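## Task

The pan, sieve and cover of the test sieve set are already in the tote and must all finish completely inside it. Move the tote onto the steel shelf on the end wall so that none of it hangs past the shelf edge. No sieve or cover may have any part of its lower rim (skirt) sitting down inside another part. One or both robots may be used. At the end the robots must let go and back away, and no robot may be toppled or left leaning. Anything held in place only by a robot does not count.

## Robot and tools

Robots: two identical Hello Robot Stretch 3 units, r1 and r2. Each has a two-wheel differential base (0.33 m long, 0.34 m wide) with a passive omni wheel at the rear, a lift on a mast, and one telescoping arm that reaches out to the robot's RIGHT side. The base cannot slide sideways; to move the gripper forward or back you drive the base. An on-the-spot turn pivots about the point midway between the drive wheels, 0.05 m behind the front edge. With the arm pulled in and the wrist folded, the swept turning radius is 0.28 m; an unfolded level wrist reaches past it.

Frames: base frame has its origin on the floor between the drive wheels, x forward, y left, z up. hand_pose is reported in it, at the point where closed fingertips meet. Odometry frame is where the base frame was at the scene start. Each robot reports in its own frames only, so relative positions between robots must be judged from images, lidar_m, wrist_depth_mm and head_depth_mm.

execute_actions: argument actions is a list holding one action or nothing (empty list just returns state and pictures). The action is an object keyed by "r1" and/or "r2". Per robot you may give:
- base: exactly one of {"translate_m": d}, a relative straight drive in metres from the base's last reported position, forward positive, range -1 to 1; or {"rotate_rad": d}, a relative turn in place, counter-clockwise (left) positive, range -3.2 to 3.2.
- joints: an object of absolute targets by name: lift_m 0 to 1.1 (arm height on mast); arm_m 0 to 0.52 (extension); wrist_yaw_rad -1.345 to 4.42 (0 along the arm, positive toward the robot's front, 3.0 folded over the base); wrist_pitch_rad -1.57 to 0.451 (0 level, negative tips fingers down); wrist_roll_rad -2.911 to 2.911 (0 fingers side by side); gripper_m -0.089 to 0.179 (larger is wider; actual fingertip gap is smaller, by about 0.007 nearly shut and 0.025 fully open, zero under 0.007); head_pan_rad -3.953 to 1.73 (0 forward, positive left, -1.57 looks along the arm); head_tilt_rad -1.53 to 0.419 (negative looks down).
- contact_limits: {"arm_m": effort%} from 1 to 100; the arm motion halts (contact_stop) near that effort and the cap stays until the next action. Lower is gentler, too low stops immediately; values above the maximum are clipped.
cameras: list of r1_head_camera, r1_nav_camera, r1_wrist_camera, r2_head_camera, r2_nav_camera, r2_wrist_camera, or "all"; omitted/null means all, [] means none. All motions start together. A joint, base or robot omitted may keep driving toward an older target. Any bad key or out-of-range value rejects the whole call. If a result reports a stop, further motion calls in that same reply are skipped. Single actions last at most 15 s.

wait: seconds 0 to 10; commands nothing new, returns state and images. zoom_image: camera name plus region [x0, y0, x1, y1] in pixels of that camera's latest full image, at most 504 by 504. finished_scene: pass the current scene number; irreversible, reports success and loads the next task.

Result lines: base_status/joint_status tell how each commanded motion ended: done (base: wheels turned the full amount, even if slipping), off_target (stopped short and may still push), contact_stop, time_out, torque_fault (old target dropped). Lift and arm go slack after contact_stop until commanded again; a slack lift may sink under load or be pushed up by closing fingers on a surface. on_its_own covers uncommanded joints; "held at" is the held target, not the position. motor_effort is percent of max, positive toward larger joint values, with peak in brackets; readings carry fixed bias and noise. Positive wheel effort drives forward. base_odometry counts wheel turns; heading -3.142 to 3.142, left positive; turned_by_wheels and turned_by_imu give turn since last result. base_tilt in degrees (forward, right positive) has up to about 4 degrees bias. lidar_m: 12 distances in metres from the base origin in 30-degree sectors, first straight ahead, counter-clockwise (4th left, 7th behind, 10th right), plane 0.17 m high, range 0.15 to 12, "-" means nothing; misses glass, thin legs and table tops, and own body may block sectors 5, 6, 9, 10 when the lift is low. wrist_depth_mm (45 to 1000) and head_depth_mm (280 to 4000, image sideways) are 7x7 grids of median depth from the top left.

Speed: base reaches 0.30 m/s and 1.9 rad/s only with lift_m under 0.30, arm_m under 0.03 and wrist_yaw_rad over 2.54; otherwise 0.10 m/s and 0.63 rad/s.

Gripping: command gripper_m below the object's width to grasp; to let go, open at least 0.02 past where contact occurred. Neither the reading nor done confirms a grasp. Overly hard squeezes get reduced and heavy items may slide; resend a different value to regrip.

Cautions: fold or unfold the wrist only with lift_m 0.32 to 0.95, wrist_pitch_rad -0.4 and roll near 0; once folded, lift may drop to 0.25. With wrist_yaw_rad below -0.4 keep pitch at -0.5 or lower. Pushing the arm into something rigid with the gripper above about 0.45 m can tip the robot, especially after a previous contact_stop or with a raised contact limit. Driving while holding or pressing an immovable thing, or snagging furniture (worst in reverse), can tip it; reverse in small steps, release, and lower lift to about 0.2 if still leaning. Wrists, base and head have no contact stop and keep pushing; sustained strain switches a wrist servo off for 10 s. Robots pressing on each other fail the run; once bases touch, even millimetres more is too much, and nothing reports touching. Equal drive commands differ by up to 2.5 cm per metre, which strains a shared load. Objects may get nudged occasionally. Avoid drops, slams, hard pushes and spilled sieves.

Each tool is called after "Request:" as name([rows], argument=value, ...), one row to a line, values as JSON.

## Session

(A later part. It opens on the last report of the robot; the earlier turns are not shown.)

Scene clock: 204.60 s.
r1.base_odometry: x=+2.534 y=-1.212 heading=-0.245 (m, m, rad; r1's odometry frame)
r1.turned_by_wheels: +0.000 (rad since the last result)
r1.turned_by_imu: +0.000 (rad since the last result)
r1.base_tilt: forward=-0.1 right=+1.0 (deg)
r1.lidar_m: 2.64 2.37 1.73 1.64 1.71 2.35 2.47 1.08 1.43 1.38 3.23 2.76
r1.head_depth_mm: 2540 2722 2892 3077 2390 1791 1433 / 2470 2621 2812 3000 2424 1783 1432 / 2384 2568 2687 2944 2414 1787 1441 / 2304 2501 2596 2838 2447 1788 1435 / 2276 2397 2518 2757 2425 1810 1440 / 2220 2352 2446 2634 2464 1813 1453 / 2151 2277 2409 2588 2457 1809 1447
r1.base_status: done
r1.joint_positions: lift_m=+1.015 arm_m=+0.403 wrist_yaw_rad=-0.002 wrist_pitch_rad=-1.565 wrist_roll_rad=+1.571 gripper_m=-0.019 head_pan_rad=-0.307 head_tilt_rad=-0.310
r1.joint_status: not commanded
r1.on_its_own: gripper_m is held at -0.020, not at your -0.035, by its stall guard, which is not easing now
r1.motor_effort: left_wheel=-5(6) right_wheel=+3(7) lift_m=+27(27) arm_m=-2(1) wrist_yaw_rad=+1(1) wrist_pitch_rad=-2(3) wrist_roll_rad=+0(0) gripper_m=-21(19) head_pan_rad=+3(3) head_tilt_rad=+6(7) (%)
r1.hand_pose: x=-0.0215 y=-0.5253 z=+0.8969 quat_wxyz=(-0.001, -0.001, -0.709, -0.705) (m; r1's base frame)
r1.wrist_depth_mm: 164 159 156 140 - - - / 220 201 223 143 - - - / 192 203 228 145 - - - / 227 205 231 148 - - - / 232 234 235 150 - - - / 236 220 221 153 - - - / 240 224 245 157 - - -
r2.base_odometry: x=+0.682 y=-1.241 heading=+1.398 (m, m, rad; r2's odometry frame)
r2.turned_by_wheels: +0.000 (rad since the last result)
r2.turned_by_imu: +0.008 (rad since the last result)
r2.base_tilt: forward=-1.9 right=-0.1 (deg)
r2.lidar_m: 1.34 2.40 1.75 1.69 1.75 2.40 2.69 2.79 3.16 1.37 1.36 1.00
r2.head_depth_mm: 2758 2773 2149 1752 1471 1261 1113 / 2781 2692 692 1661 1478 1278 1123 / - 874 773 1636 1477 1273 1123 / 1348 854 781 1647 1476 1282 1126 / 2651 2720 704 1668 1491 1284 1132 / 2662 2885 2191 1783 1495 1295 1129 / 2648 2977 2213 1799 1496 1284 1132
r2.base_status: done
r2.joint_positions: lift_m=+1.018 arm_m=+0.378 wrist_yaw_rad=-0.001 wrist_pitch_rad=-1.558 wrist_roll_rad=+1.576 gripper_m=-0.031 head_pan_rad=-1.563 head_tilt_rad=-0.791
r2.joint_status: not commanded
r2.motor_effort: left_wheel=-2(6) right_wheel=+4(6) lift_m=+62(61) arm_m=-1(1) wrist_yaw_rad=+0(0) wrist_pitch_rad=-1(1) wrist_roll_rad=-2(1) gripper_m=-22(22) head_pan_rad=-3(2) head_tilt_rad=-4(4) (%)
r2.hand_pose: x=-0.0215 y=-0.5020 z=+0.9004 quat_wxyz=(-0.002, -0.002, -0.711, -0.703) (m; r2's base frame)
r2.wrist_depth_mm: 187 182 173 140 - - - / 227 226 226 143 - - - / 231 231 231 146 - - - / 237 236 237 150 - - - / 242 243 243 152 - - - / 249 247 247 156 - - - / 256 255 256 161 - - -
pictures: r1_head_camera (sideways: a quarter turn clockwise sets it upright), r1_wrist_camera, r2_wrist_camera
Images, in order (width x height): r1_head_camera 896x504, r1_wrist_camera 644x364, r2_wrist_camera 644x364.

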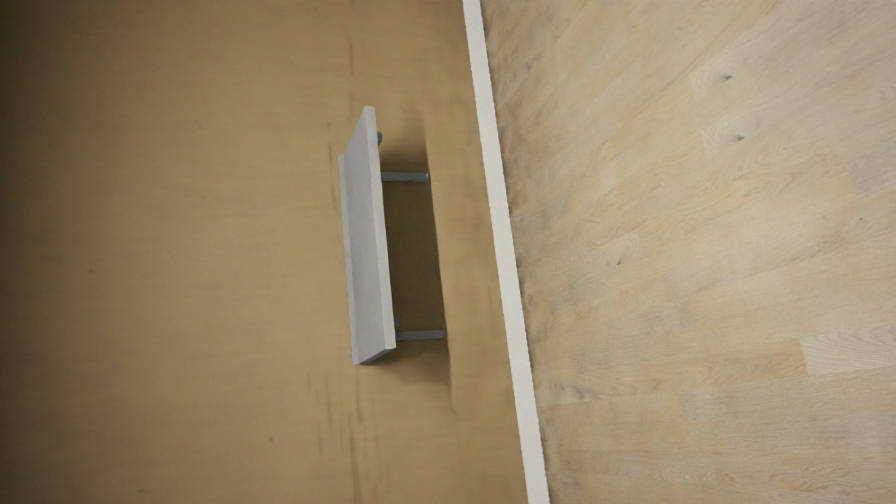

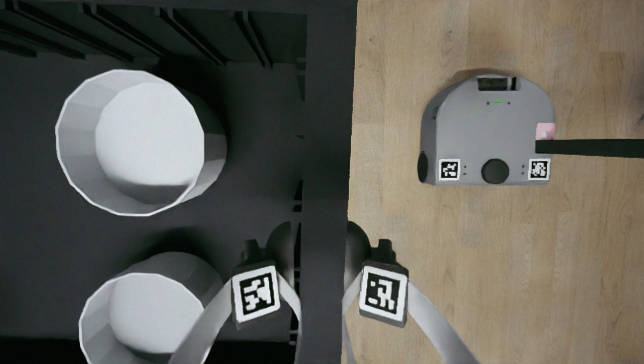

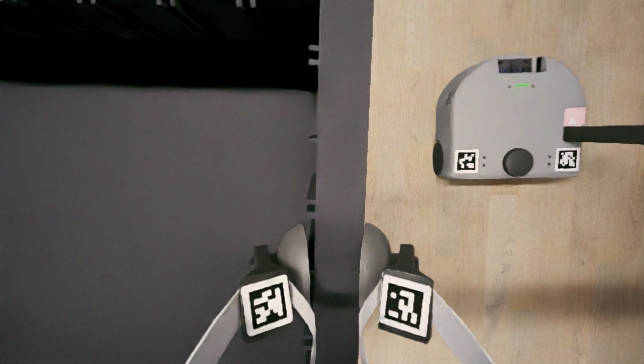

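Request:
execute_actions([
  {"r2":{"base":{"rotate_rad":-0.009}}},
], cameras=[])

Request:
execute_actions([
  {"r1":{"base":{"translate_m":1.0}},"r2":{"base":{"translate_m":-1.0}}},
], cameras=[])

Request:
execute_actions([
  {"r2":{"base":{"rotate_rad":-0.008}}},
], cameras=[])

Request:
execute_actions([
  {"r1":{"base":{"translate_m":0.7},"joints":{"head_pan_rad":-0.8,"head_tilt_rad":-0.5,"lift_m":1.075}},"r2":{"base":{"translate_m":-0.7},"joints":{"head_pan_rad":-2.5,"head_tilt_rad":-0.5,"lift_m":1.079}}},
])

Scene clock: 214.33 s.
r1.base_odometry: x=+2.534 y=-1.212 heading=-0.245 (m, m, rad; r1's odometry frame)
r1.turned_by_wheels: +0.000 (rad since the last result)
r1.turned_by_imu: +0.000 (rad since the last result)
r1.base_tilt: forward=-0.1 right=+0.9 (deg)
r1.lidar_m: 2.65 2.37 1.73 1.64 1.71 2.36 2.47 1.07 1.43 1.38 3.23 2.76
r1.head_depth_mm: 2536 2680 2891 3115 2384 1791 1434 / 2493 2655 2781 3007 2399 1803 1434 / 2376 2546 2673 2924 2398 1794 1436 / 2328 2482 2570 2828 2415 1815 1437 / 2284 2404 2538 2731 2431 1808 1441 / 2224 2314 2517 2658 2463 1817 1439 / 2174 2286 2380 2585 2445 1815 1440
r1.base_status: not commanded
r1.joint_positions: lift_m=+1.015 arm_m=+0.403 wrist_yaw_rad=-0.002 wrist_pitch_rad=-1.565 wrist_roll_rad=+1.571 gripper_m=-0.019 head_pan_rad=-0.307 head_tilt_rad=-0.310
r1.joint_status: not commanded
r1.on_its_own: gripper_m is held at -0.020, not at your -0.035, by its stall guard, which is not easing now
r1.motor_effort: left_wheel=-5(5) right_wheel=+3(3) lift_m=+27(27) arm_m=-2(1) wrist_yaw_rad=+0(2) wrist_pitch_rad=-2(2) wrist_roll_rad=+0(0) gripper_m=-21(19) head_pan_rad=+3(4) head_tilt_rad=+5(6) (%)
r1.hand_pose: x=-0.0215 y=-0.5252 z=+0.8969 quat_wxyz=(-0.001, -0.001, -0.709, -0.705) (m; r1's base frame)
r1.wrist_depth_mm: 160 148 154 139 - - - / 219 200 223 142 - - - / 194 202 227 145 - - - / 227 206 233 148 - - - / 233 235 236 150 - - - / 237 221 221 153 - - - / 240 224 245 157 - - -
r2.base_odometry: x=+0.682 y=-1.241 heading=+1.389 (m, m, rad; r2's odometry frame)
r2.turned_by_wheels: -0.009 (rad since the last result)
r2.turned_by_imu: -0.008 (rad since the last result)
r2.base_tilt: forward=-1.9 right=-0.1 (deg)
r2.lidar_m: 1.30 2.42 1.75 1.69 1.75 2.37 2.69 2.79 3.18 1.37 1.36 1.01
r2.head_depth_mm: 2786 2789 2160 1764 1466 1272 1119 / 2760 2681 677 1667 1479 1272 1123 / - 872 775 1625 1483 1285 1126 / 1314 851 779 1633 1490 1284 1127 / 2691 2725 711 1676 1489 1280 1125 / 2659 2870 2180 1777 1498 1293 1127 / 2699 2875 2207 1792 1499 1283 1132
r2.base_status: done
r2.joint_positions: lift_m=+1.018 arm_m=+0.378 wrist_yaw_rad=-0.001 wrist_pitch_rad=-1.558 wrist_roll_rad=+1.576 gripper_m=-0.031 head_pan_rad=-1.563 head_tilt_rad=-0.791
r2.joint_status: not commanded
r2.motor_effort: left_wheel=-2(5) right_wheel=+2(5) lift_m=+62(62) arm_m=-1(1) wrist_yaw_rad=+1(0) wrist_pitch_rad=-1(1) wrist_roll_rad=-2(2) gripper_m=-22(22) head_pan_rad=-2(2) head_tilt_rad=-4(4) (%)
r2.hand_pose: x=-0.0215 y=-0.5019 z=+0.9004 quat_wxyz=(-0.002, -0.002, -0.711, -0.703) (m; r2's base frame)
r2.wrist_depth_mm: 172 173 174 140 - - - / 227 226 227 143 - - - / 232 231 231 146 - - - / 237 235 237 150 - - - / 243 243 243 154 - - - / 248 248 249 156 - - - / 254 254 255 161 - - -
pictures: none
No camera images: the call's "cameras" was empty. Leave "cameras" out to get every camera's image.

Scene clock: 225.57 s.
r1.base_odometry: x=+3.504 y=-1.455 heading=-0.246 (m, m, rad; r1's odometry frame)
r1.turned_by_wheels: +0.000 (rad since the last result)
r1.turned_by_imu: +0.000 (rad since the last result)
r1.base_tilt: forward=-0.2 right=+0.8 (deg)
r1.lidar_m: 1.65 1.71 1.74 1.67 1.74 2.34 2.05 2.25 3.23 1.38 2.36 1.72
r1.head_depth_mm: 1573 1674 1794 1672 2099 1784 1435 / 1520 1619 1748 1686 2032 1792 1428 / 1478 1580 1688 1571 1962 1802 1433 / 1442 1541 1640 1573 1889 1805 1439 / 1406 1486 1579 1668 1823 1818 1434 / 1370 1441 1535 1643 1743 1815 1444 / 1337 1405 1496 1596 1699 1767 1458
r1.base_status: done
r1.joint_positions: lift_m=+1.015 arm_m=+0.403 wrist_yaw_rad=-0.002 wrist_pitch_rad=-1.565 wrist_roll_rad=+1.572 gripper_m=-0.019 head_pan_rad=-0.307 head_tilt_rad=-0.310
r1.joint_status: not commanded
r1.on_its_own: gripper_m is held at -0.020, not at your -0.035, by its stall guard, which is not easing now
r1.motor_effort: left_wheel=-4(6) right_wheel=+3(7) lift_m=+27(27) arm_m=-1(1) wrist_yaw_rad=+2(1) wrist_pitch_rad=-2(2) wrist_roll_rad=+0(0) gripper_m=-20(20) head_pan_rad=+3(4) head_tilt_rad=+6(6) (%)
r1.hand_pose: x=-0.0215 y=-0.5252 z=+0.8969 quat_wxyz=(-0.001, -0.001, -0.709, -0.705) (m; r1's base frame)
r1.wrist_depth_mm: 165 160 156 140 - - - / 219 201 222 143 - - - / 194 203 225 145 - - - / 228 205 232 148 - - - / 232 234 236 150 - - - / 236 221 219 153 - - - / 241 224 246 157 - - -
r2.base_odometry: x=+0.501 y=-2.225 heading=+1.389 (m, m, rad; r2's odometry frame)
r2.turned_by_wheels: +0.000 (rad since the last result)
r2.turned_by_imu: +0.009 (rad since the last result)
r2.base_tilt: forward=-1.9 right=-0.2 (deg)
r2.lidar_m: 1.97 2.40 1.75 1.68 1.74 1.77 1.71 1.77 2.42 1.38 3.14 2.18
r2.head_depth_mm: 2771 2812 2150 1747 1467 1272 1117 / 2764 2641 694 1657 1473 1278 1122 / - 868 775 1628 1485 1280 1129 / 1362 853 779 1642 1482 1284 1124 / 2720 2743 705 1676 1493 1282 1136 / 2642 2847 2207 1771 1496 1290 1134 / 2684 2880 2192 1801 1491 1292 1130
r2.base_status: done
r2.joint_positions: lift_m=+1.018 arm_m=+0.378 wrist_yaw_rad=-0.001 wrist_pitch_rad=-1.557 wrist_roll_rad=+1.576 gripper_m=-0.031 head_pan_rad=-1.563 head_tilt_rad=-0.791
r2.joint_status: not commanded
r2.motor_effort: left_wheel=-2(6) right_wheel=+4(6) lift_m=+62(62) arm_m=-1(1) wrist_yaw_rad=+0(0) wrist_pitch_rad=-1(1) wrist_roll_rad=-2(2) gripper_m=-22(22) head_pan_rad=-2(2) head_tilt_rad=-4(4) (%)
r2.hand_pose: x=-0.0215 y=-0.5023 z=+0.9003 quat_wxyz=(-0.002, -0.002, -0.712, -0.703) (m; r2's base frame)
r2.wrist_depth_mm: 186 182 177 140 - - - / 227 225 227 143 - - - / 232 231 231 147 - - - / 236 236 237 149 - - - / 244 244 243 153 - - - / 248 249 248 157 - - - / 256 256 256 161 - - -
pictures: none
No camera images: the call's "cameras" was empty. Leave "cameras" out to get every camera's image.

Scene clock: 226.57 s.
r1.base_odometry: x=+3.504 y=-1.455 heading=-0.246 (m, m, rad; r1's odometry frame)
r1.turned_by_wheels: +0.000 (rad since the last result)
r1.turned_by_imu: +0.000 (rad since the last result)
r1.base_tilt: forward=-0.1 right=+0.9 (deg)
r1.lidar_m: 1.65 1.72 1.73 1.67 1.73 2.33 2.05 2.25 3.25 1.38 2.37 1.72
r1.head_depth_mm: 1565 1691 1801 1671 2085 1785 1428 / 1525 1634 1747 1677 2042 1800 1429 / 1487 1571 1682 1563 1952 1796 1436 / 1441 1537 1638 1568 1890 1795 1431 / 1405 1493 1592 1673 1816 1821 1434 / 1374 1444 1541 1637 1743 1804 1446 / 1332 1399 1495 1593 1709 1770 1450
r1.base_status: not commanded
r1.joint_positions: lift_m=+1.015 arm_m=+0.403 wrist_yaw_rad=-0.002 wrist_pitch_rad=-1.565 wrist_roll_rad=+1.572 gripper_m=-0.019 head_pan_rad=-0.307 head_tilt_rad=-0.310
r1.joint_status: not commanded
r1.on_its_own: gripper_m is held at -0.020, not at your -0.035, by its stall guard, which is not easing now
r1.motor_effort: left_wheel=-5(4) right_wheel=+3(4) lift_m=+27(27) arm_m=-1(1) wrist_yaw_rad=+2(2) wrist_pitch_rad=-2(2) wrist_roll_rad=+0(0) gripper_m=-20(19) head_pan_rad=+4(3) head_tilt_rad=+5(5) (%)
r1.hand_pose: x=-0.0215 y=-0.5252 z=+0.8969 quat_wxyz=(-0.001, -0.001, -0.709, -0.705) (m; r1's base frame)
r1.wrist_depth_mm: 161 149 155 140 - - - / 220 200 224 143 - - - / 195 202 226 145 - - - / 228 205 232 231 - - - / 232 233 236 151 - - - / 236 221 220 153 - - - / 240 223 246 158 - - -
r2.base_odometry: x=+0.501 y=-2.225 heading=+1.381 (m, m, rad; r2's odometry frame)
r2.turned_by_wheels: -0.008 (rad since the last result)
r2.turned_by_imu: -0.008 (rad since the last result)
r2.base_tilt: forward=-1.9 right=-0.1 (deg)
r2.lidar_m: 1.97 2.41 1.75 1.68 1.74 1.78 1.70 1.77 2.39 1.38 3.12 2.18
r2.head_depth_mm: 2783 2786 2155 1740 1468 1268 1114 / 2776 2630 676 1670 1472 1278 1120 / - 873 773 1623 1486 1283 1122 / 1325 847 780 1635 1489 1282 1132 / 2695 2737 710 1682 1497 1291 1132 / 2688 2870 2184 1776 1493 1296 1132 / 2655 2885 2211 1790 1502 1287 1135
r2.base_status: done
r2.joint_positions: lift_m=+1.018 arm_m=+0.378 wrist_yaw_rad=-0.001 wrist_pitch_rad=-1.557 wrist_roll_rad=+1.576 gripper_m=-0.031 head_pan_rad=-1.563 head_tilt_rad=-0.791
r2.joint_status: not commanded
r2.motor_effort: left_wheel=-2(4) right_wheel=+2(5) lift_m=+62(62) arm_m=-1(1) wrist_yaw_rad=+0(1) wrist_pitch_rad=-1(1) wrist_roll_rad=-2(1) gripper_m=-22(22) head_pan_rad=-2(2) head_tilt_rad=-4(4) (%)
r2.hand_pose: x=-0.0215 y=-0.5023 z=+0.9003 quat_wxyz=(-0.002, -0.002, -0.712, -0.702) (m; r2's base frame)
r2.wrist_depth_mm: 172 174 174 140 - - - / 226 227 226 143 - - - / 233 231 232 146 - - - / 237 237 236 150 - - - / 243 243 242 153 - - - / 249 249 248 157 - - - / 254 254 256 161 - - -
pictures: none
No camera images: the call's "cameras" was empty. Leave "cameras" out to get every camera's image.

Scene clock: 235.07 s.
r1.base_odometry: x=+4.183 y=-1.626 heading=-0.246 (m, m, rad; r1's odometry frame)
r1.turned_by_wheels: +0.000 (rad since the last result)
r1.turned_by_imu: -0.001 (rad since the last result)
r1.base_tilt: forward=-0.1 right=+0.9 (deg)
r1.lidar_m: 0.96 0.99 1.35 1.68 1.73 2.34 2.73 2.89 3.24 1.38 1.36 0.99
r1.head_depth_mm: 1493 1680 1910 2178 1881 1499 1256 / 1322 1471 1611 1086 1873 1505 1262 / 1192 1308 1390 1046 1751 1503 1259 / 1082 1177 1287 1048 877 1505 1271 / 987 1072 1166 1053 786 1484 1264 / 911 982 1064 1054 792 1392 1266 / 852 910 972 1008 888 1265 1263
r1.base_status: done
r1.joint_positions: lift_m=+1.075 arm_m=+0.403 wrist_yaw_rad=-0.002 wrist_pitch_rad=-1.564 wrist_roll_rad=+1.572 gripper_m=-0.019 head_pan_rad=-0.793 head_tilt_rad=-0.494
r1.joint_status: all done
r1.on_its_own: gripper_m is held at -0.020, not at your -0.035, by its stall guard, which is not easing now
r1.motor_effort: left_wheel=-4(5) right_wheel=+3(5) lift_m=+27(27) arm_m=-1(2) wrist_yaw_rad=+2(1) wrist_pitch_rad=-3(3) wrist_roll_rad=+0(0) gripper_m=-19(20) head_pan_rad=-3(32) head_tilt_rad=-5(24) (%)
r1.hand_pose: x=-0.0215 y=-0.5255 z=+0.9568 quat_wxyz=(-0.001, -0.001, -0.709, -0.705) (m; r1's base frame)
r1.wrist_depth_mm: 165 160 156 140 - - - / 220 201 224 143 - - - / 194 203 227 145 - - - / 227 205 233 172 - - - / 234 233 236 151 - - - / 236 220 220 153 - - - / 239 223 245 157 - - -
r2.base_odometry: x=+0.368 y=-2.912 heading=+1.380 (m, m, rad; r2's odometry frame)
r2.turned_by_wheels: +0.000 (rad since the last result)
r2.turned_by_imu: +0.006 (rad since the last result)
r2.base_tilt: forward=-1.9 right=-0.1 (deg)
r2.lidar_m: 2.65 2.40 1.74 1.68 1.45 1.05 1.01 1.05 1.42 1.38 3.18 2.82
r2.head_depth_mm: - - - - 1224 1365 1255 / - - - - 848 1442 1263 / - - - 926 852 1516 1269 / - - - 973 1631 1526 1272 / - - - 1013 1769 1527 1276 / - - - 1075 1895 1528 1275 / - - - 1199 1959 1543 1285
r2.base_status: done
r2.joint_positions: lift_m=+1.078 arm_m=+0.378 wrist_yaw_rad=-0.001 wrist_pitch_rad=-1.552 wrist_roll_rad=+1.576 gripper_m=-0.031 head_pan_rad=-2.493 head_tilt_rad=-0.507
r2.joint_status: all done
r2.motor_effort: left_wheel=-3(4) right_wheel=+3(6) lift_m=+61(64) arm_m=-1(1) wrist_yaw_rad=+1(1) wrist_pitch_rad=-4(4) wrist_roll_rad=-2(1) gripper_m=-21(22) head_pan_rad=-3(29) head_tilt_rad=+4(24) (%)
r2.hand_pose: x=-0.0215 y=-0.5035 z=+0.9602 quat_wxyz=(-0.002, -0.002, -0.713, -0.701) (m; r2's base frame)
r2.wrist_depth_mm: 182 180 176 140 - - - / 227 228 227 143 - - - / 233 232 232 146 - - - / 238 238 238 150 - - - / 244 244 243 153 - - - / 250 250 249 157 - - - / 257 255 256 160 - - -
pictures: r1_head_camera (sideways: a quarter turn clockwise sets it upright), r1_nav_camera (sideways: a quarter turn counterclockwise sets it upright), r1_wrist_camera, r2_head_camera (sideways: a quarter turn clockwise sets it upright), r2_nav_camera (sideways: a quarter turn counterclockwise sets it upright), r2_wrist_camera
Images, in order (width x height): r1_head_camera 896x504, r1_nav_camera 672x504, r1_wrist_camera 644x364, r2_head_camera 896x504, r2_nav_camera 672x504, r2_wrist_camera 644x364.

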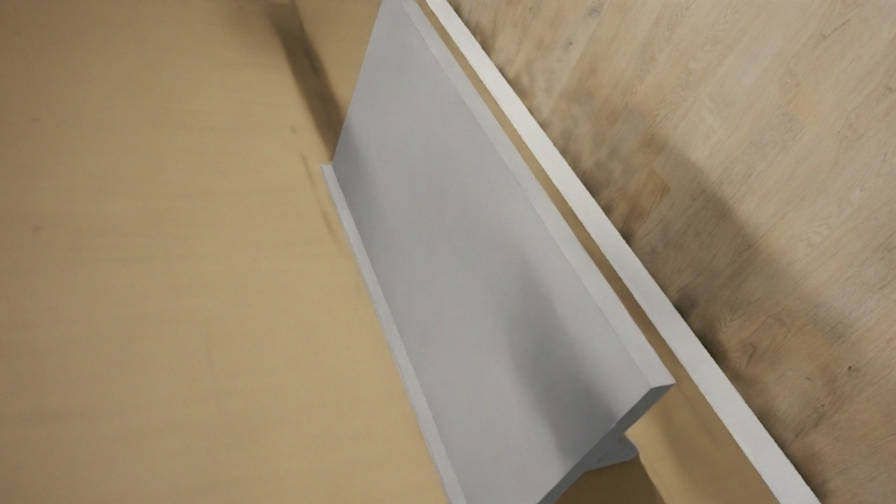

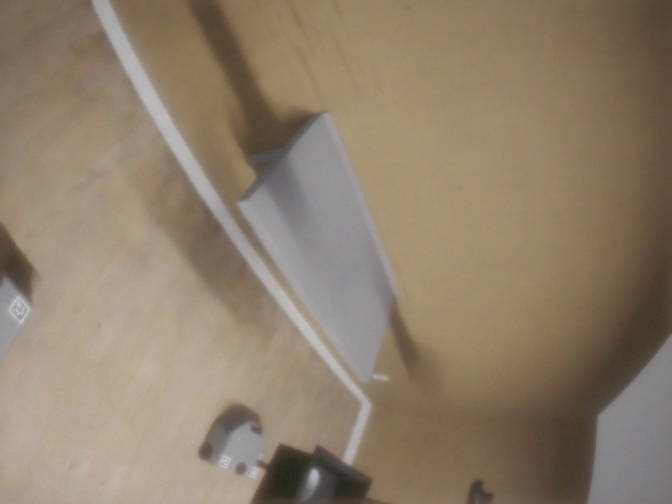

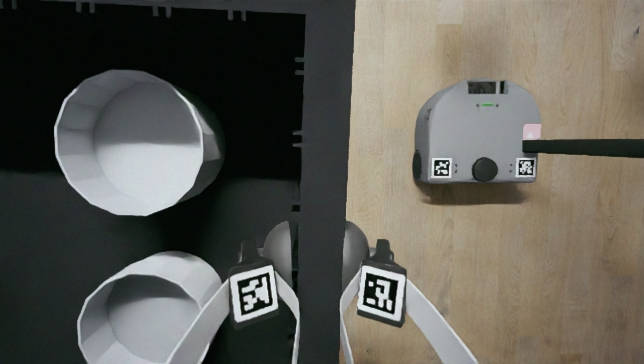

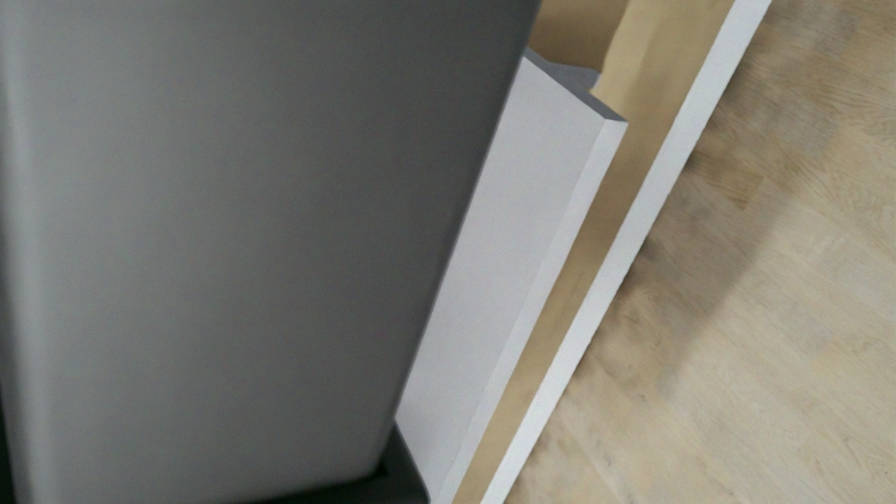

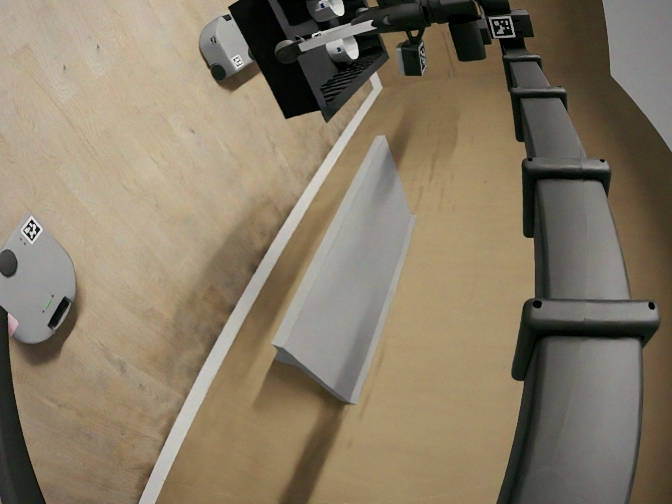

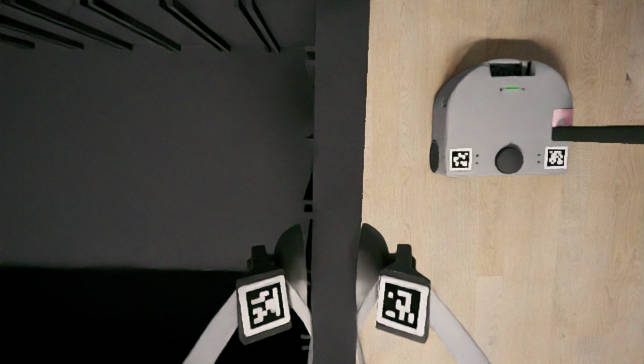

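Request:
execute_actions([
  {"r1":{"base":{"translate_m":0.675},"joints":{"head_pan_rad":-1.57,"head_tilt_rad":-0.8}},"r2":{"base":{"translate_m":-0.68},"joints":{"head_pan_rad":-1.57,"head_tilt_rad":-0.8}}},
], cameras=["r1_head_camera","r1_wrist_camera","r2_head_camera","r2_wrist_camera"])

Scene clock: 256.20 s.
r1.base_odometry: x=+4.838 y=-1.790 heading=-0.246 (m, m, rad; r1's odometry frame)
r1.turned_by_wheels: +0.000 (rad since the last result)
r1.turned_by_imu: +0.000 (rad since the last result)
r1.base_tilt: forward=-0.1 right=+1.0 (deg)
r1.lidar_m: 0.28 0.29 0.40 1.07 1.73 2.37 3.42 3.55 3.23 1.12 0.40 0.29
r1.head_depth_mm: 2663 2601 1968 1700 619 542 1112 / 2566 778 592 699 592 546 1118 / - 828 606 701 594 545 1122 / 2633 828 604 704 595 547 1118 / 1788 758 785 707 597 550 1124 / 1032 1000 870 708 599 550 1045 / 730 728 729 686 601 552 741
r1.base_status: done
r1.joint_positions: lift_m=+1.075 arm_m=+0.403 wrist_yaw_rad=-0.002 wrist_pitch_rad=-1.564 wrist_roll_rad=+1.573 gripper_m=-0.019 head_pan_rad=-1.563 head_tilt_rad=-0.790
r1.joint_status: all done
r1.on_its_own: gripper_m is held at -0.020, not at your -0.035, by its stall guard, which is not easing now
r1.motor_effort: left_wheel=-5(5) right_wheel=+3(9) lift_m=+28(27) arm_m=-1(1) wrist_yaw_rad=+2(2) wrist_pitch_rad=-3(3) wrist_roll_rad=-1(1) gripper_m=-19(19) head_pan_rad=-2(38) head_tilt_rad=-5(33) (%)
r1.hand_pose: x=-0.0215 y=-0.5255 z=+0.9568 quat_wxyz=(-0.001, -0.002, -0.709, -0.705) (m; r1's base frame)
r1.wrist_depth_mm: 163 157 156 140 - - - / 220 202 223 143 347 352 - / 194 203 226 145 355 358 - / 227 206 231 148 363 366 - / 232 234 235 150 371 373 - / 237 221 221 153 381 382 814 / 241 224 247 157 387 390 594
r2.base_odometry: x=+0.239 y=-3.580 heading=+1.380 (m, m, rad; r2's odometry frame)
r2.turned_by_wheels: +0.000 (rad since the last result)
r2.turned_by_imu: +0.007 (rad since the last result)
r2.base_tilt: forward=-1.9 right=-0.2 (deg)
r2.lidar_m: 3.31 2.38 1.73 1.34 0.48 0.35 0.34 0.35 0.48 1.31 3.17 3.44
r2.head_depth_mm: 974 992 868 708 599 547 1067 / 1347 774 582 714 601 541 1119 / 2300 796 595 715 601 542 1125 / - 800 596 721 603 542 1131 / 2724 787 598 721 607 544 1124 / 2699 2870 2128 1789 1508 1275 1136 / 2681 2917 2197 1786 1494 1294 1134
r2.base_status: done
r2.joint_positions: lift_m=+1.078 arm_m=+0.378 wrist_yaw_rad=-0.001 wrist_pitch_rad=-1.552 wrist_roll_rad=+1.577 gripper_m=-0.031 head_pan_rad=-1.577 head_tilt_rad=-0.790
r2.joint_status: all done
r2.motor_effort: left_wheel=-3(7) right_wheel=+4(6) lift_m=+62(62) arm_m=-1(1) wrist_yaw_rad=+1(1) wrist_pitch_rad=-4(4) wrist_roll_rad=-2(2) gripper_m=-22(22) head_pan_rad=+3(27) head_tilt_rad=-4(26) (%)
r2.hand_pose: x=-0.0215 y=-0.5035 z=+0.9602 quat_wxyz=(-0.002, -0.003, -0.713, -0.701) (m; r2's base frame)
r2.wrist_depth_mm: 182 181 177 140 339 337 819 / 228 227 227 143 345 345 - / 233 232 231 146 353 352 - / 239 238 236 150 362 360 - / 243 242 243 153 366 368 - / 249 251 249 157 375 375 - / 255 256 256 161 - - -
pictures: r1_head_camera (sideways: a quarter turn clockwise sets it upright), r1_wrist_camera, r2_head_camera (sideways: a quarter turn clockwise sets it upright), r2_wrist_camera
Images, in order (width x height): r1_head_camera 896x504, r1_wrist_camera 644x364, r2_head_camera 896x504, r2_wrist_camera 644x364.

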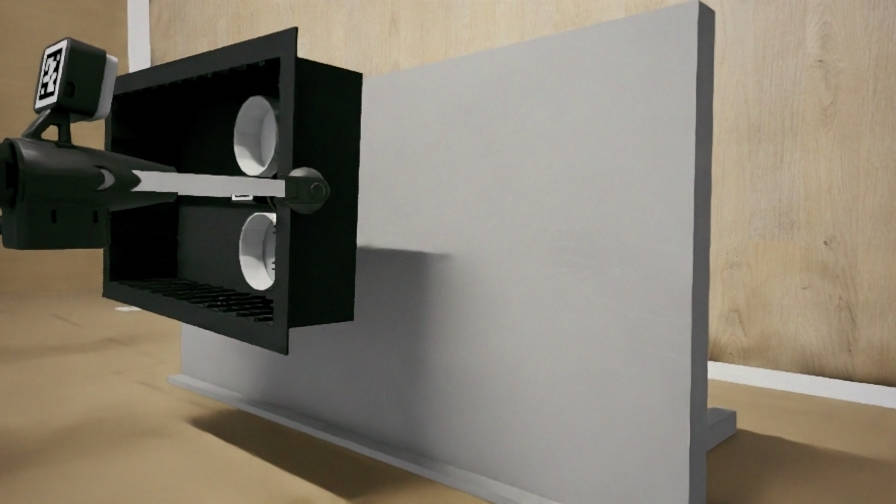

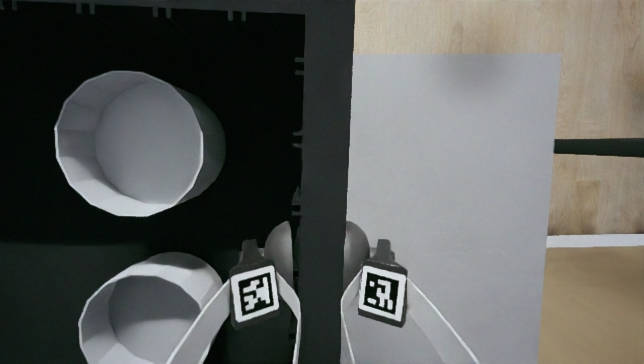

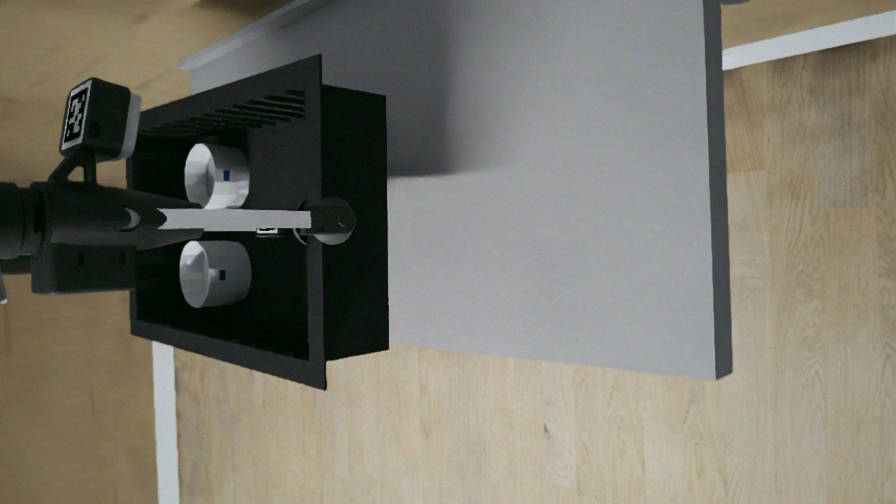

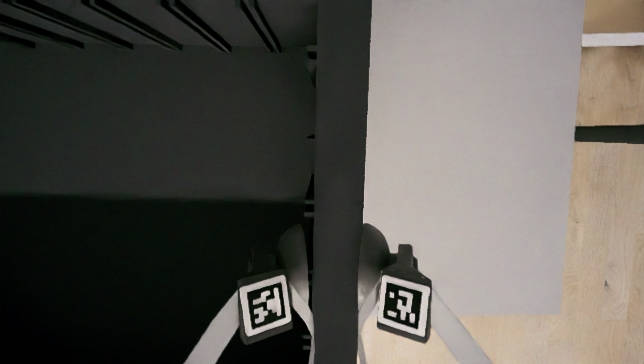

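Request:
execute_actions([
  {"r1":{"base":{"translate_m":0.035}},"r2":{"base":{"rotate_rad":-0.08},"joints":{"wrist_yaw_rad":0.08,"arm_m":0.380}}},
], cameras=["r1_wrist_camera","r2_wrist_camera"])

Request:
execute_actions([
  {"r1":{"base":{"translate_m":0.042}},"r2":{"base":{"rotate_rad":-0.08},"joints":{"wrist_yaw_rad":0.16,"arm_m":0.384}}},
], cameras=["r1_wrist_camera","r2_wrist_camera"])

Request:
execute_actions([
  {"r1":{"joints":{"lift_m":0.957}},"r2":{"joints":{"lift_m":0.961}}},
], cameras=["r1_head_camera","r1_wrist_camera","r2_head_camera","r2_wrist_camera"])

Scene clock: 266.97 s.
r1.base_odometry: x=+4.872 y=-1.799 heading=-0.246 (m, m, rad; r1's odometry frame)
r1.turned_by_wheels: +0.000 (rad since the last result)
r1.turned_by_imu: +0.000 (rad since the last result)
r1.base_tilt: forward=-0.1 right=+1.0 (deg)
r1.lidar_m: 0.25 0.25 0.35 0.93 1.74 2.37 3.46 3.56 3.22 0.98 0.35 0.26
r1.head_depth_mm: 2667 2635 1955 717 591 542 1108 / 2589 778 594 698 593 545 1116 / - 829 608 701 593 546 1114 / 2667 834 605 702 597 547 1123 / 1558 756 787 707 596 550 1121 / 905 902 837 708 600 550 925 / 637 635 637 637 586 553 647
r1.base_status: done
r1.joint_positions: lift_m=+1.075 arm_m=+0.403 wrist_yaw_rad=+0.000 wrist_pitch_rad=-1.563 wrist_roll_rad=+1.572 gripper_m=-0.019 head_pan_rad=-1.563 head_tilt_rad=-0.790
r1.joint_status: not commanded
r1.on_its_own: gripper_m is held at -0.020, not at your -0.035, by its stall guard, which is not easing now
r1.motor_effort: left_wheel=-4(5) right_wheel=+3(7) lift_m=+27(27) arm_m=-1(2) wrist_yaw_rad=+1(1) wrist_pitch_rad=-3(3) wrist_roll_rad=-1(1) gripper_m=-19(20) head_pan_rad=-2(2) head_tilt_rad=-6(6) (%)
r1.hand_pose: x=-0.0215 y=-0.5257 z=+0.9568 quat_wxyz=(+0.000, -0.001, -0.709, -0.705) (m; r1's base frame)
r1.wrist_depth_mm: 158 150 152 139 344 347 - / 219 201 224 142 346 352 - / 196 203 226 229 354 358 - / 226 205 233 231 362 366 - / 233 235 236 150 370 372 - / 238 220 220 153 380 380 723 / 241 224 246 157 385 392 534
r2.base_odometry: x=+0.239 y=-3.580 heading=+1.300 (m, m, rad; r2's odometry frame)
r2.turned_by_wheels: -0.080 (rad since the last result)
r2.turned_by_imu: -0.078 (rad since the last result)
r2.base_tilt: forward=-1.9 right=-0.2 (deg)
r2.lidar_m: 3.31 2.59 1.78 1.67 0.53 0.36 0.34 0.35 0.45 1.02 3.13 4.00
r2.head_depth_mm: 775 812 806 712 598 552 1013 / 994 957 589 713 601 551 1123 / 1393 791 595 715 602 552 1125 / - 795 595 721 606 542 1124 / 2610 800 590 721 606 545 1127 / 2647 2840 2068 1689 652 558 1125 / 2578 2830 2194 1789 1507 1293 1134
r2.base_status: done
r2.joint_positions: lift_m=+1.078 arm_m=+0.380 wrist_yaw_rad=+0.078 wrist_pitch_rad=-1.552 wrist_roll_rad=+1.571 gripper_m=-0.031 head_pan_rad=-1.577 head_tilt_rad=-0.790
r2.joint_status: all done
r2.motor_effort: left_wheel=+3(5) right_wheel=-1(4) lift_m=+62(61) arm_m=+2(3) wrist_yaw_rad=+1(6) wrist_pitch_rad=-4(4) wrist_roll_rad=+0(2) gripper_m=-21(22) head_pan_rad=+2(3) head_tilt_rad=-4(4) (%)
r2.hand_pose: x=-0.0231 y=-0.5051 z=+0.9602 quat_wxyz=(+0.028, +0.027, -0.713, -0.700) (m; r2's base frame)
r2.wrist_depth_mm: 179 178 175 140 338 339 684 / 227 228 227 143 345 344 - / 233 232 230 146 353 351 - / 237 237 237 150 361 360 - / 244 243 243 154 371 370 - / 250 249 248 156 376 377 - / 256 256 256 161 387 382 -
pictures: r1_wrist_camera, r2_wrist_camera
Images, in order (width x height): r1_wrist_camera 644x364, r2_wrist_camera 644x364.

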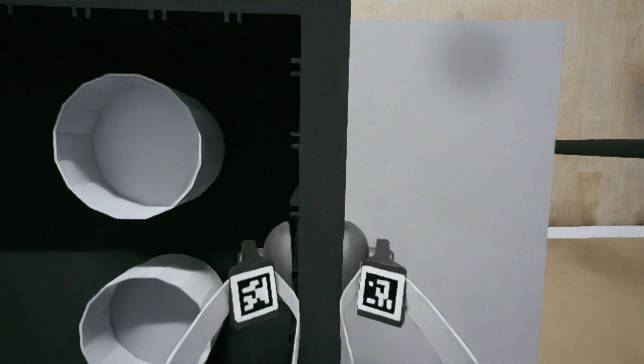

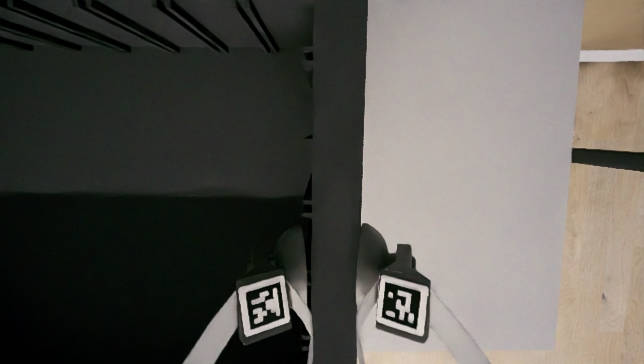

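Scene clock: 268.30 s.
r1.base_odometry: x=+4.912 y=-1.809 heading=-0.246 (m, m, rad; r1's odometry frame)
r1.turned_by_wheels: +0.000 (rad since the last result)
r1.turned_by_imu: +0.000 (rad since the last result)
r1.base_tilt: forward=+0.0 right=+1.0 (deg)
r1.lidar_m: 0.20 0.21 0.29 0.78 1.74 2.36 3.49 3.62 3.22 0.82 0.29 0.21
r1.head_depth_mm: 2695 2627 826 697 589 542 1114 / 2587 774 596 698 592 546 1110 / - 829 610 699 593 546 1117 / 2549 835 606 704 595 549 1116 / 1295 757 786 708 599 548 1091 / 749 746 751 689 599 551 764 / 525 525 525 526 527 531 534
r1.base_status: done
r1.joint_positions: lift_m=+1.075 arm_m=+0.403 wrist_yaw_rad=+0.000 wrist_pitch_rad=-1.560 wrist_roll_rad=+1.570 gripper_m=-0.019 head_pan_rad=-1.563 head_tilt_rad=-0.790
r1.joint_status: not commanded
r1.on_its_own: gripper_m is held at -0.020, not at your -0.035, by its stall guard, which is not easing now
r1.motor_effort: left_wheel=-4(5) right_wheel=+2(7) lift_m=+27(27) arm_m=-1(1) wrist_yaw_rad=+0(1) wrist_pitch_rad=-5(5) wrist_roll_rad=+1(1) gripper_m=-19(19) head_pan_rad=-3(3) head_tilt_rad=-6(6) (%)
r1.hand_pose: x=-0.0215 y=-0.5265 z=+0.9567 quat_wxyz=(+0.001, +0.000, -0.711, -0.704) (m; r1's base frame)
r1.wrist_depth_mm: 159 150 153 140 340 345 - / 221 202 225 143 345 349 - / 196 203 227 227 356 355 - / 229 205 233 232 364 365 - / 233 234 236 150 370 373 986 / 236 222 219 153 376 382 632 / 240 223 247 156 385 390 474
r2.base_odometry: x=+0.239 y=-3.580 heading=+1.220 (m, m, rad; r2's odometry frame)
r2.turned_by_wheels: -0.080 (rad since the last result)
r2.turned_by_imu: -0.079 (rad since the last result)
r2.base_tilt: forward=-1.9 right=-0.1 (deg)
r2.lidar_m: 3.34 2.88 1.84 1.67 0.58 0.37 0.34 0.34 0.42 0.83 3.09 3.79
r2.head_depth_mm: 644 684 731 693 597 816 963 / 780 816 599 713 601 1097 1114 / 1008 775 601 716 603 551 1126 / - 813 595 720 604 544 1125 / 2620 805 591 704 606 536 1133 / 2602 1076 840 722 608 535 1131 / 2608 2774 2207 1788 1486 1294 1130
r2.base_status: done
r2.joint_positions: lift_m=+1.078 arm_m=+0.384 wrist_yaw_rad=+0.159 wrist_pitch_rad=-1.549 wrist_roll_rad=+1.572 gripper_m=-0.031 head_pan_rad=-1.577 head_tilt_rad=-0.790
r2.joint_status: all done
r2.motor_effort: left_wheel=+2(6) right_wheel=-1(6) lift_m=+62(62) arm_m=+2(3) wrist_yaw_rad=+0(3) wrist_pitch_rad=-6(6) wrist_roll_rad=+0(1) gripper_m=-22(22) head_pan_rad=+2(3) head_tilt_rad=-4(4) (%)
r2.hand_pose: x=-0.0245 y=-0.5102 z=+0.9602 quat_wxyz=(+0.056, +0.056, -0.712, -0.697) (m; r2's base frame)
r2.wrist_depth_mm: 180 178 177 140 337 336 550 / 227 227 227 144 345 344 - / 233 232 232 146 352 354 - / 238 238 237 150 356 356 - / 246 244 243 153 368 365 - / 250 250 250 157 375 373 - / 257 256 255 161 389 383 -
pictures: r1_wrist_camera, r2_wrist_camera
Images, in order (width x height): r1_wrist_camera 644x364, r2_wrist_camera 644x364.

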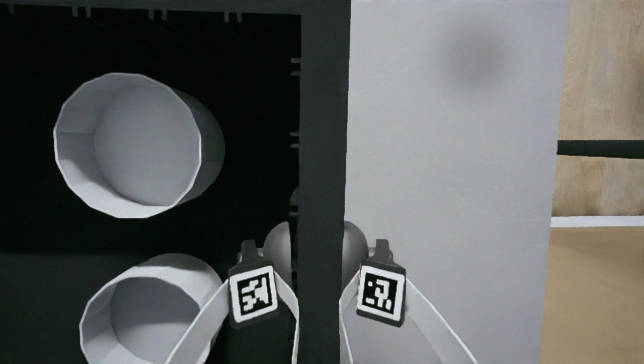

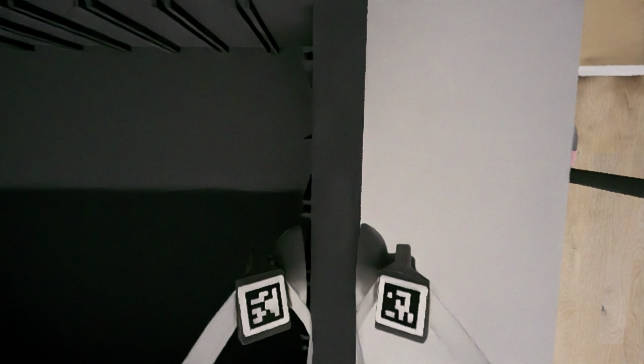

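Scene clock: 270.20 s.
r1.base_odometry: x=+4.912 y=-1.809 heading=-0.246 (m, m, rad; r1's odometry frame)
r1.turned_by_wheels: +0.000 (rad since the last result)
r1.turned_by_imu: +0.000 (rad since the last result)
r1.base_tilt: forward=-0.2 right=+0.9 (deg)
r1.lidar_m: 0.20 0.21 0.29 0.78 1.74 2.37 3.47 3.59 3.23 0.82 0.29 0.21
r1.head_depth_mm: - 2549 907 694 590 543 1111 / - 1091 758 667 592 545 1115 / - - 833 682 592 545 1113 / 2564 2352 850 676 595 547 1124 / 1297 1067 788 689 597 549 1098 / 747 747 749 688 597 551 764 / 526 525 524 526 528 530 535
r1.base_status: not commanded
r1.joint_positions: lift_m=+0.957 arm_m=+0.403 wrist_yaw_rad=+0.000 wrist_pitch_rad=-1.560 wrist_roll_rad=+1.570 gripper_m=-0.019 head_pan_rad=-1.563 head_tilt_rad=-0.790
r1.joint_status: all done
r1.on_its_own: gripper_m is held at -0.020, not at your -0.035, by its stall guard, which is not easing now
r1.motor_effort: left_wheel=-4(5) right_wheel=+3(3) lift_m=+15(26) arm_m=-1(1) wrist_yaw_rad=+0(1) wrist_pitch_rad=-5(4) wrist_roll_rad=+1(1) gripper_m=-19(20) head_pan_rad=-3(3) head_tilt_rad=-7(7) (%)
r1.hand_pose: x=-0.0215 y=-0.5265 z=+0.8394 quat_wxyz=(+0.001, +0.000, -0.711, -0.704) (m; r1's base frame)
r1.wrist_depth_mm: 159 151 153 140 227 229 231 / 220 200 224 143 232 234 236 / 195 201 227 227 235 239 240 / 227 205 232 230 241 244 247 / 233 234 236 150 246 249 251 / 237 220 221 153 252 255 257 / 242 224 245 156 259 260 262
r2.base_odometry: x=+0.239 y=-3.580 heading=+1.220 (m, m, rad; r2's odometry frame)
r2.turned_by_wheels: +0.000 (rad since the last result)
r2.turned_by_imu: +0.000 (rad since the last result)
r2.base_tilt: forward=-2.0 right=-0.1 (deg)
r2.lidar_m: 3.31 2.87 1.84 1.67 0.58 0.37 0.34 0.34 0.42 0.83 3.09 3.76
r2.head_depth_mm: 608 - 743 695 598 817 965 / - 839 824 681 599 1099 1122 / - - 818 680 603 552 1122 / 758 918 847 668 604 544 1121 / 768 1468 828 674 606 536 1127 / 2630 2797 868 724 610 535 1132 / 2593 2766 2223 1777 1500 1285 1135
r2.base_status: not commanded
r2.joint_positions: lift_m=+0.962 arm_m=+0.384 wrist_yaw_rad=+0.159 wrist_pitch_rad=-1.549 wrist_roll_rad=+1.572 gripper_m=-0.031 head_pan_rad=-1.577 head_tilt_rad=-0.790
r2.joint_status: all done
r2.motor_effort: left_wheel=+3(2) right_wheel=-1(1) lift_m=+21(59) arm_m=+2(2) wrist_yaw_rad=+0(0) wrist_pitch_rad=-6(6) wrist_roll_rad=+0(1) gripper_m=-22(22) head_pan_rad=+2(3) head_tilt_rad=-4(4) (%)
r2.hand_pose: x=-0.0245 y=-0.5103 z=+0.8436 quat_wxyz=(+0.056, +0.056, -0.712, -0.697) (m; r2's base frame)
r2.wrist_depth_mm: 180 178 177 140 226 226 224 / 228 227 227 143 231 230 229 / 234 233 232 146 236 236 234 / 240 238 235 150 242 241 239 / 244 244 243 153 246 246 244 / 251 251 249 157 252 251 250 / 257 257 258 161 259 255 255
pictures: r1_head_camera (sideways: a quarter turn clockwise sets it upright), r1_wrist_camera, r2_head_camera (sideways: a quarter turn clockwise sets it upright), r2_wrist_camera
Images, in order (width x height): r1_head_camera 896x504, r1_wrist_camera 644x364, r2_head_camera 896x504, r2_wrist_camera 644x364.

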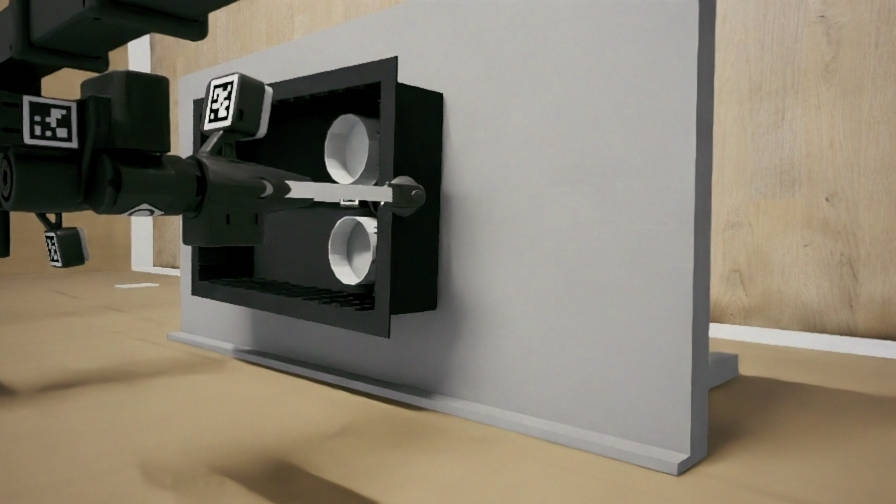

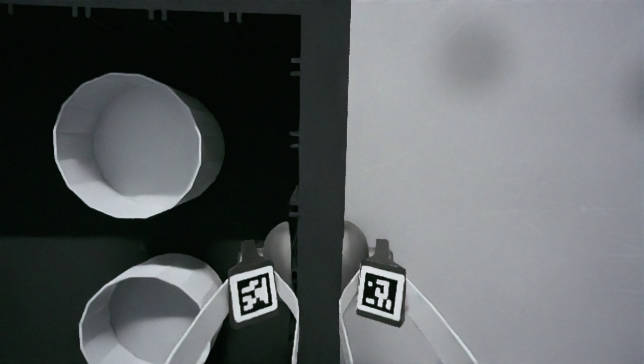

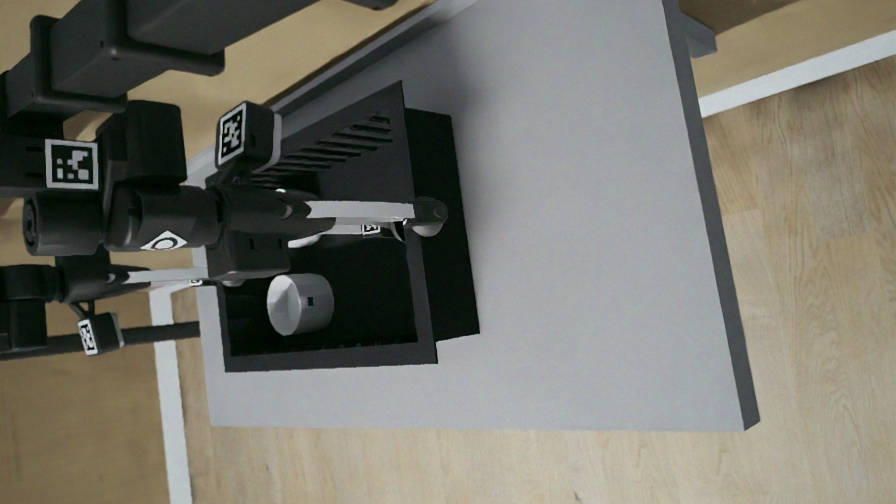

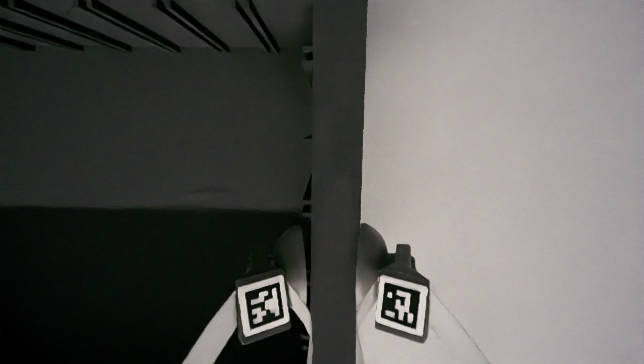

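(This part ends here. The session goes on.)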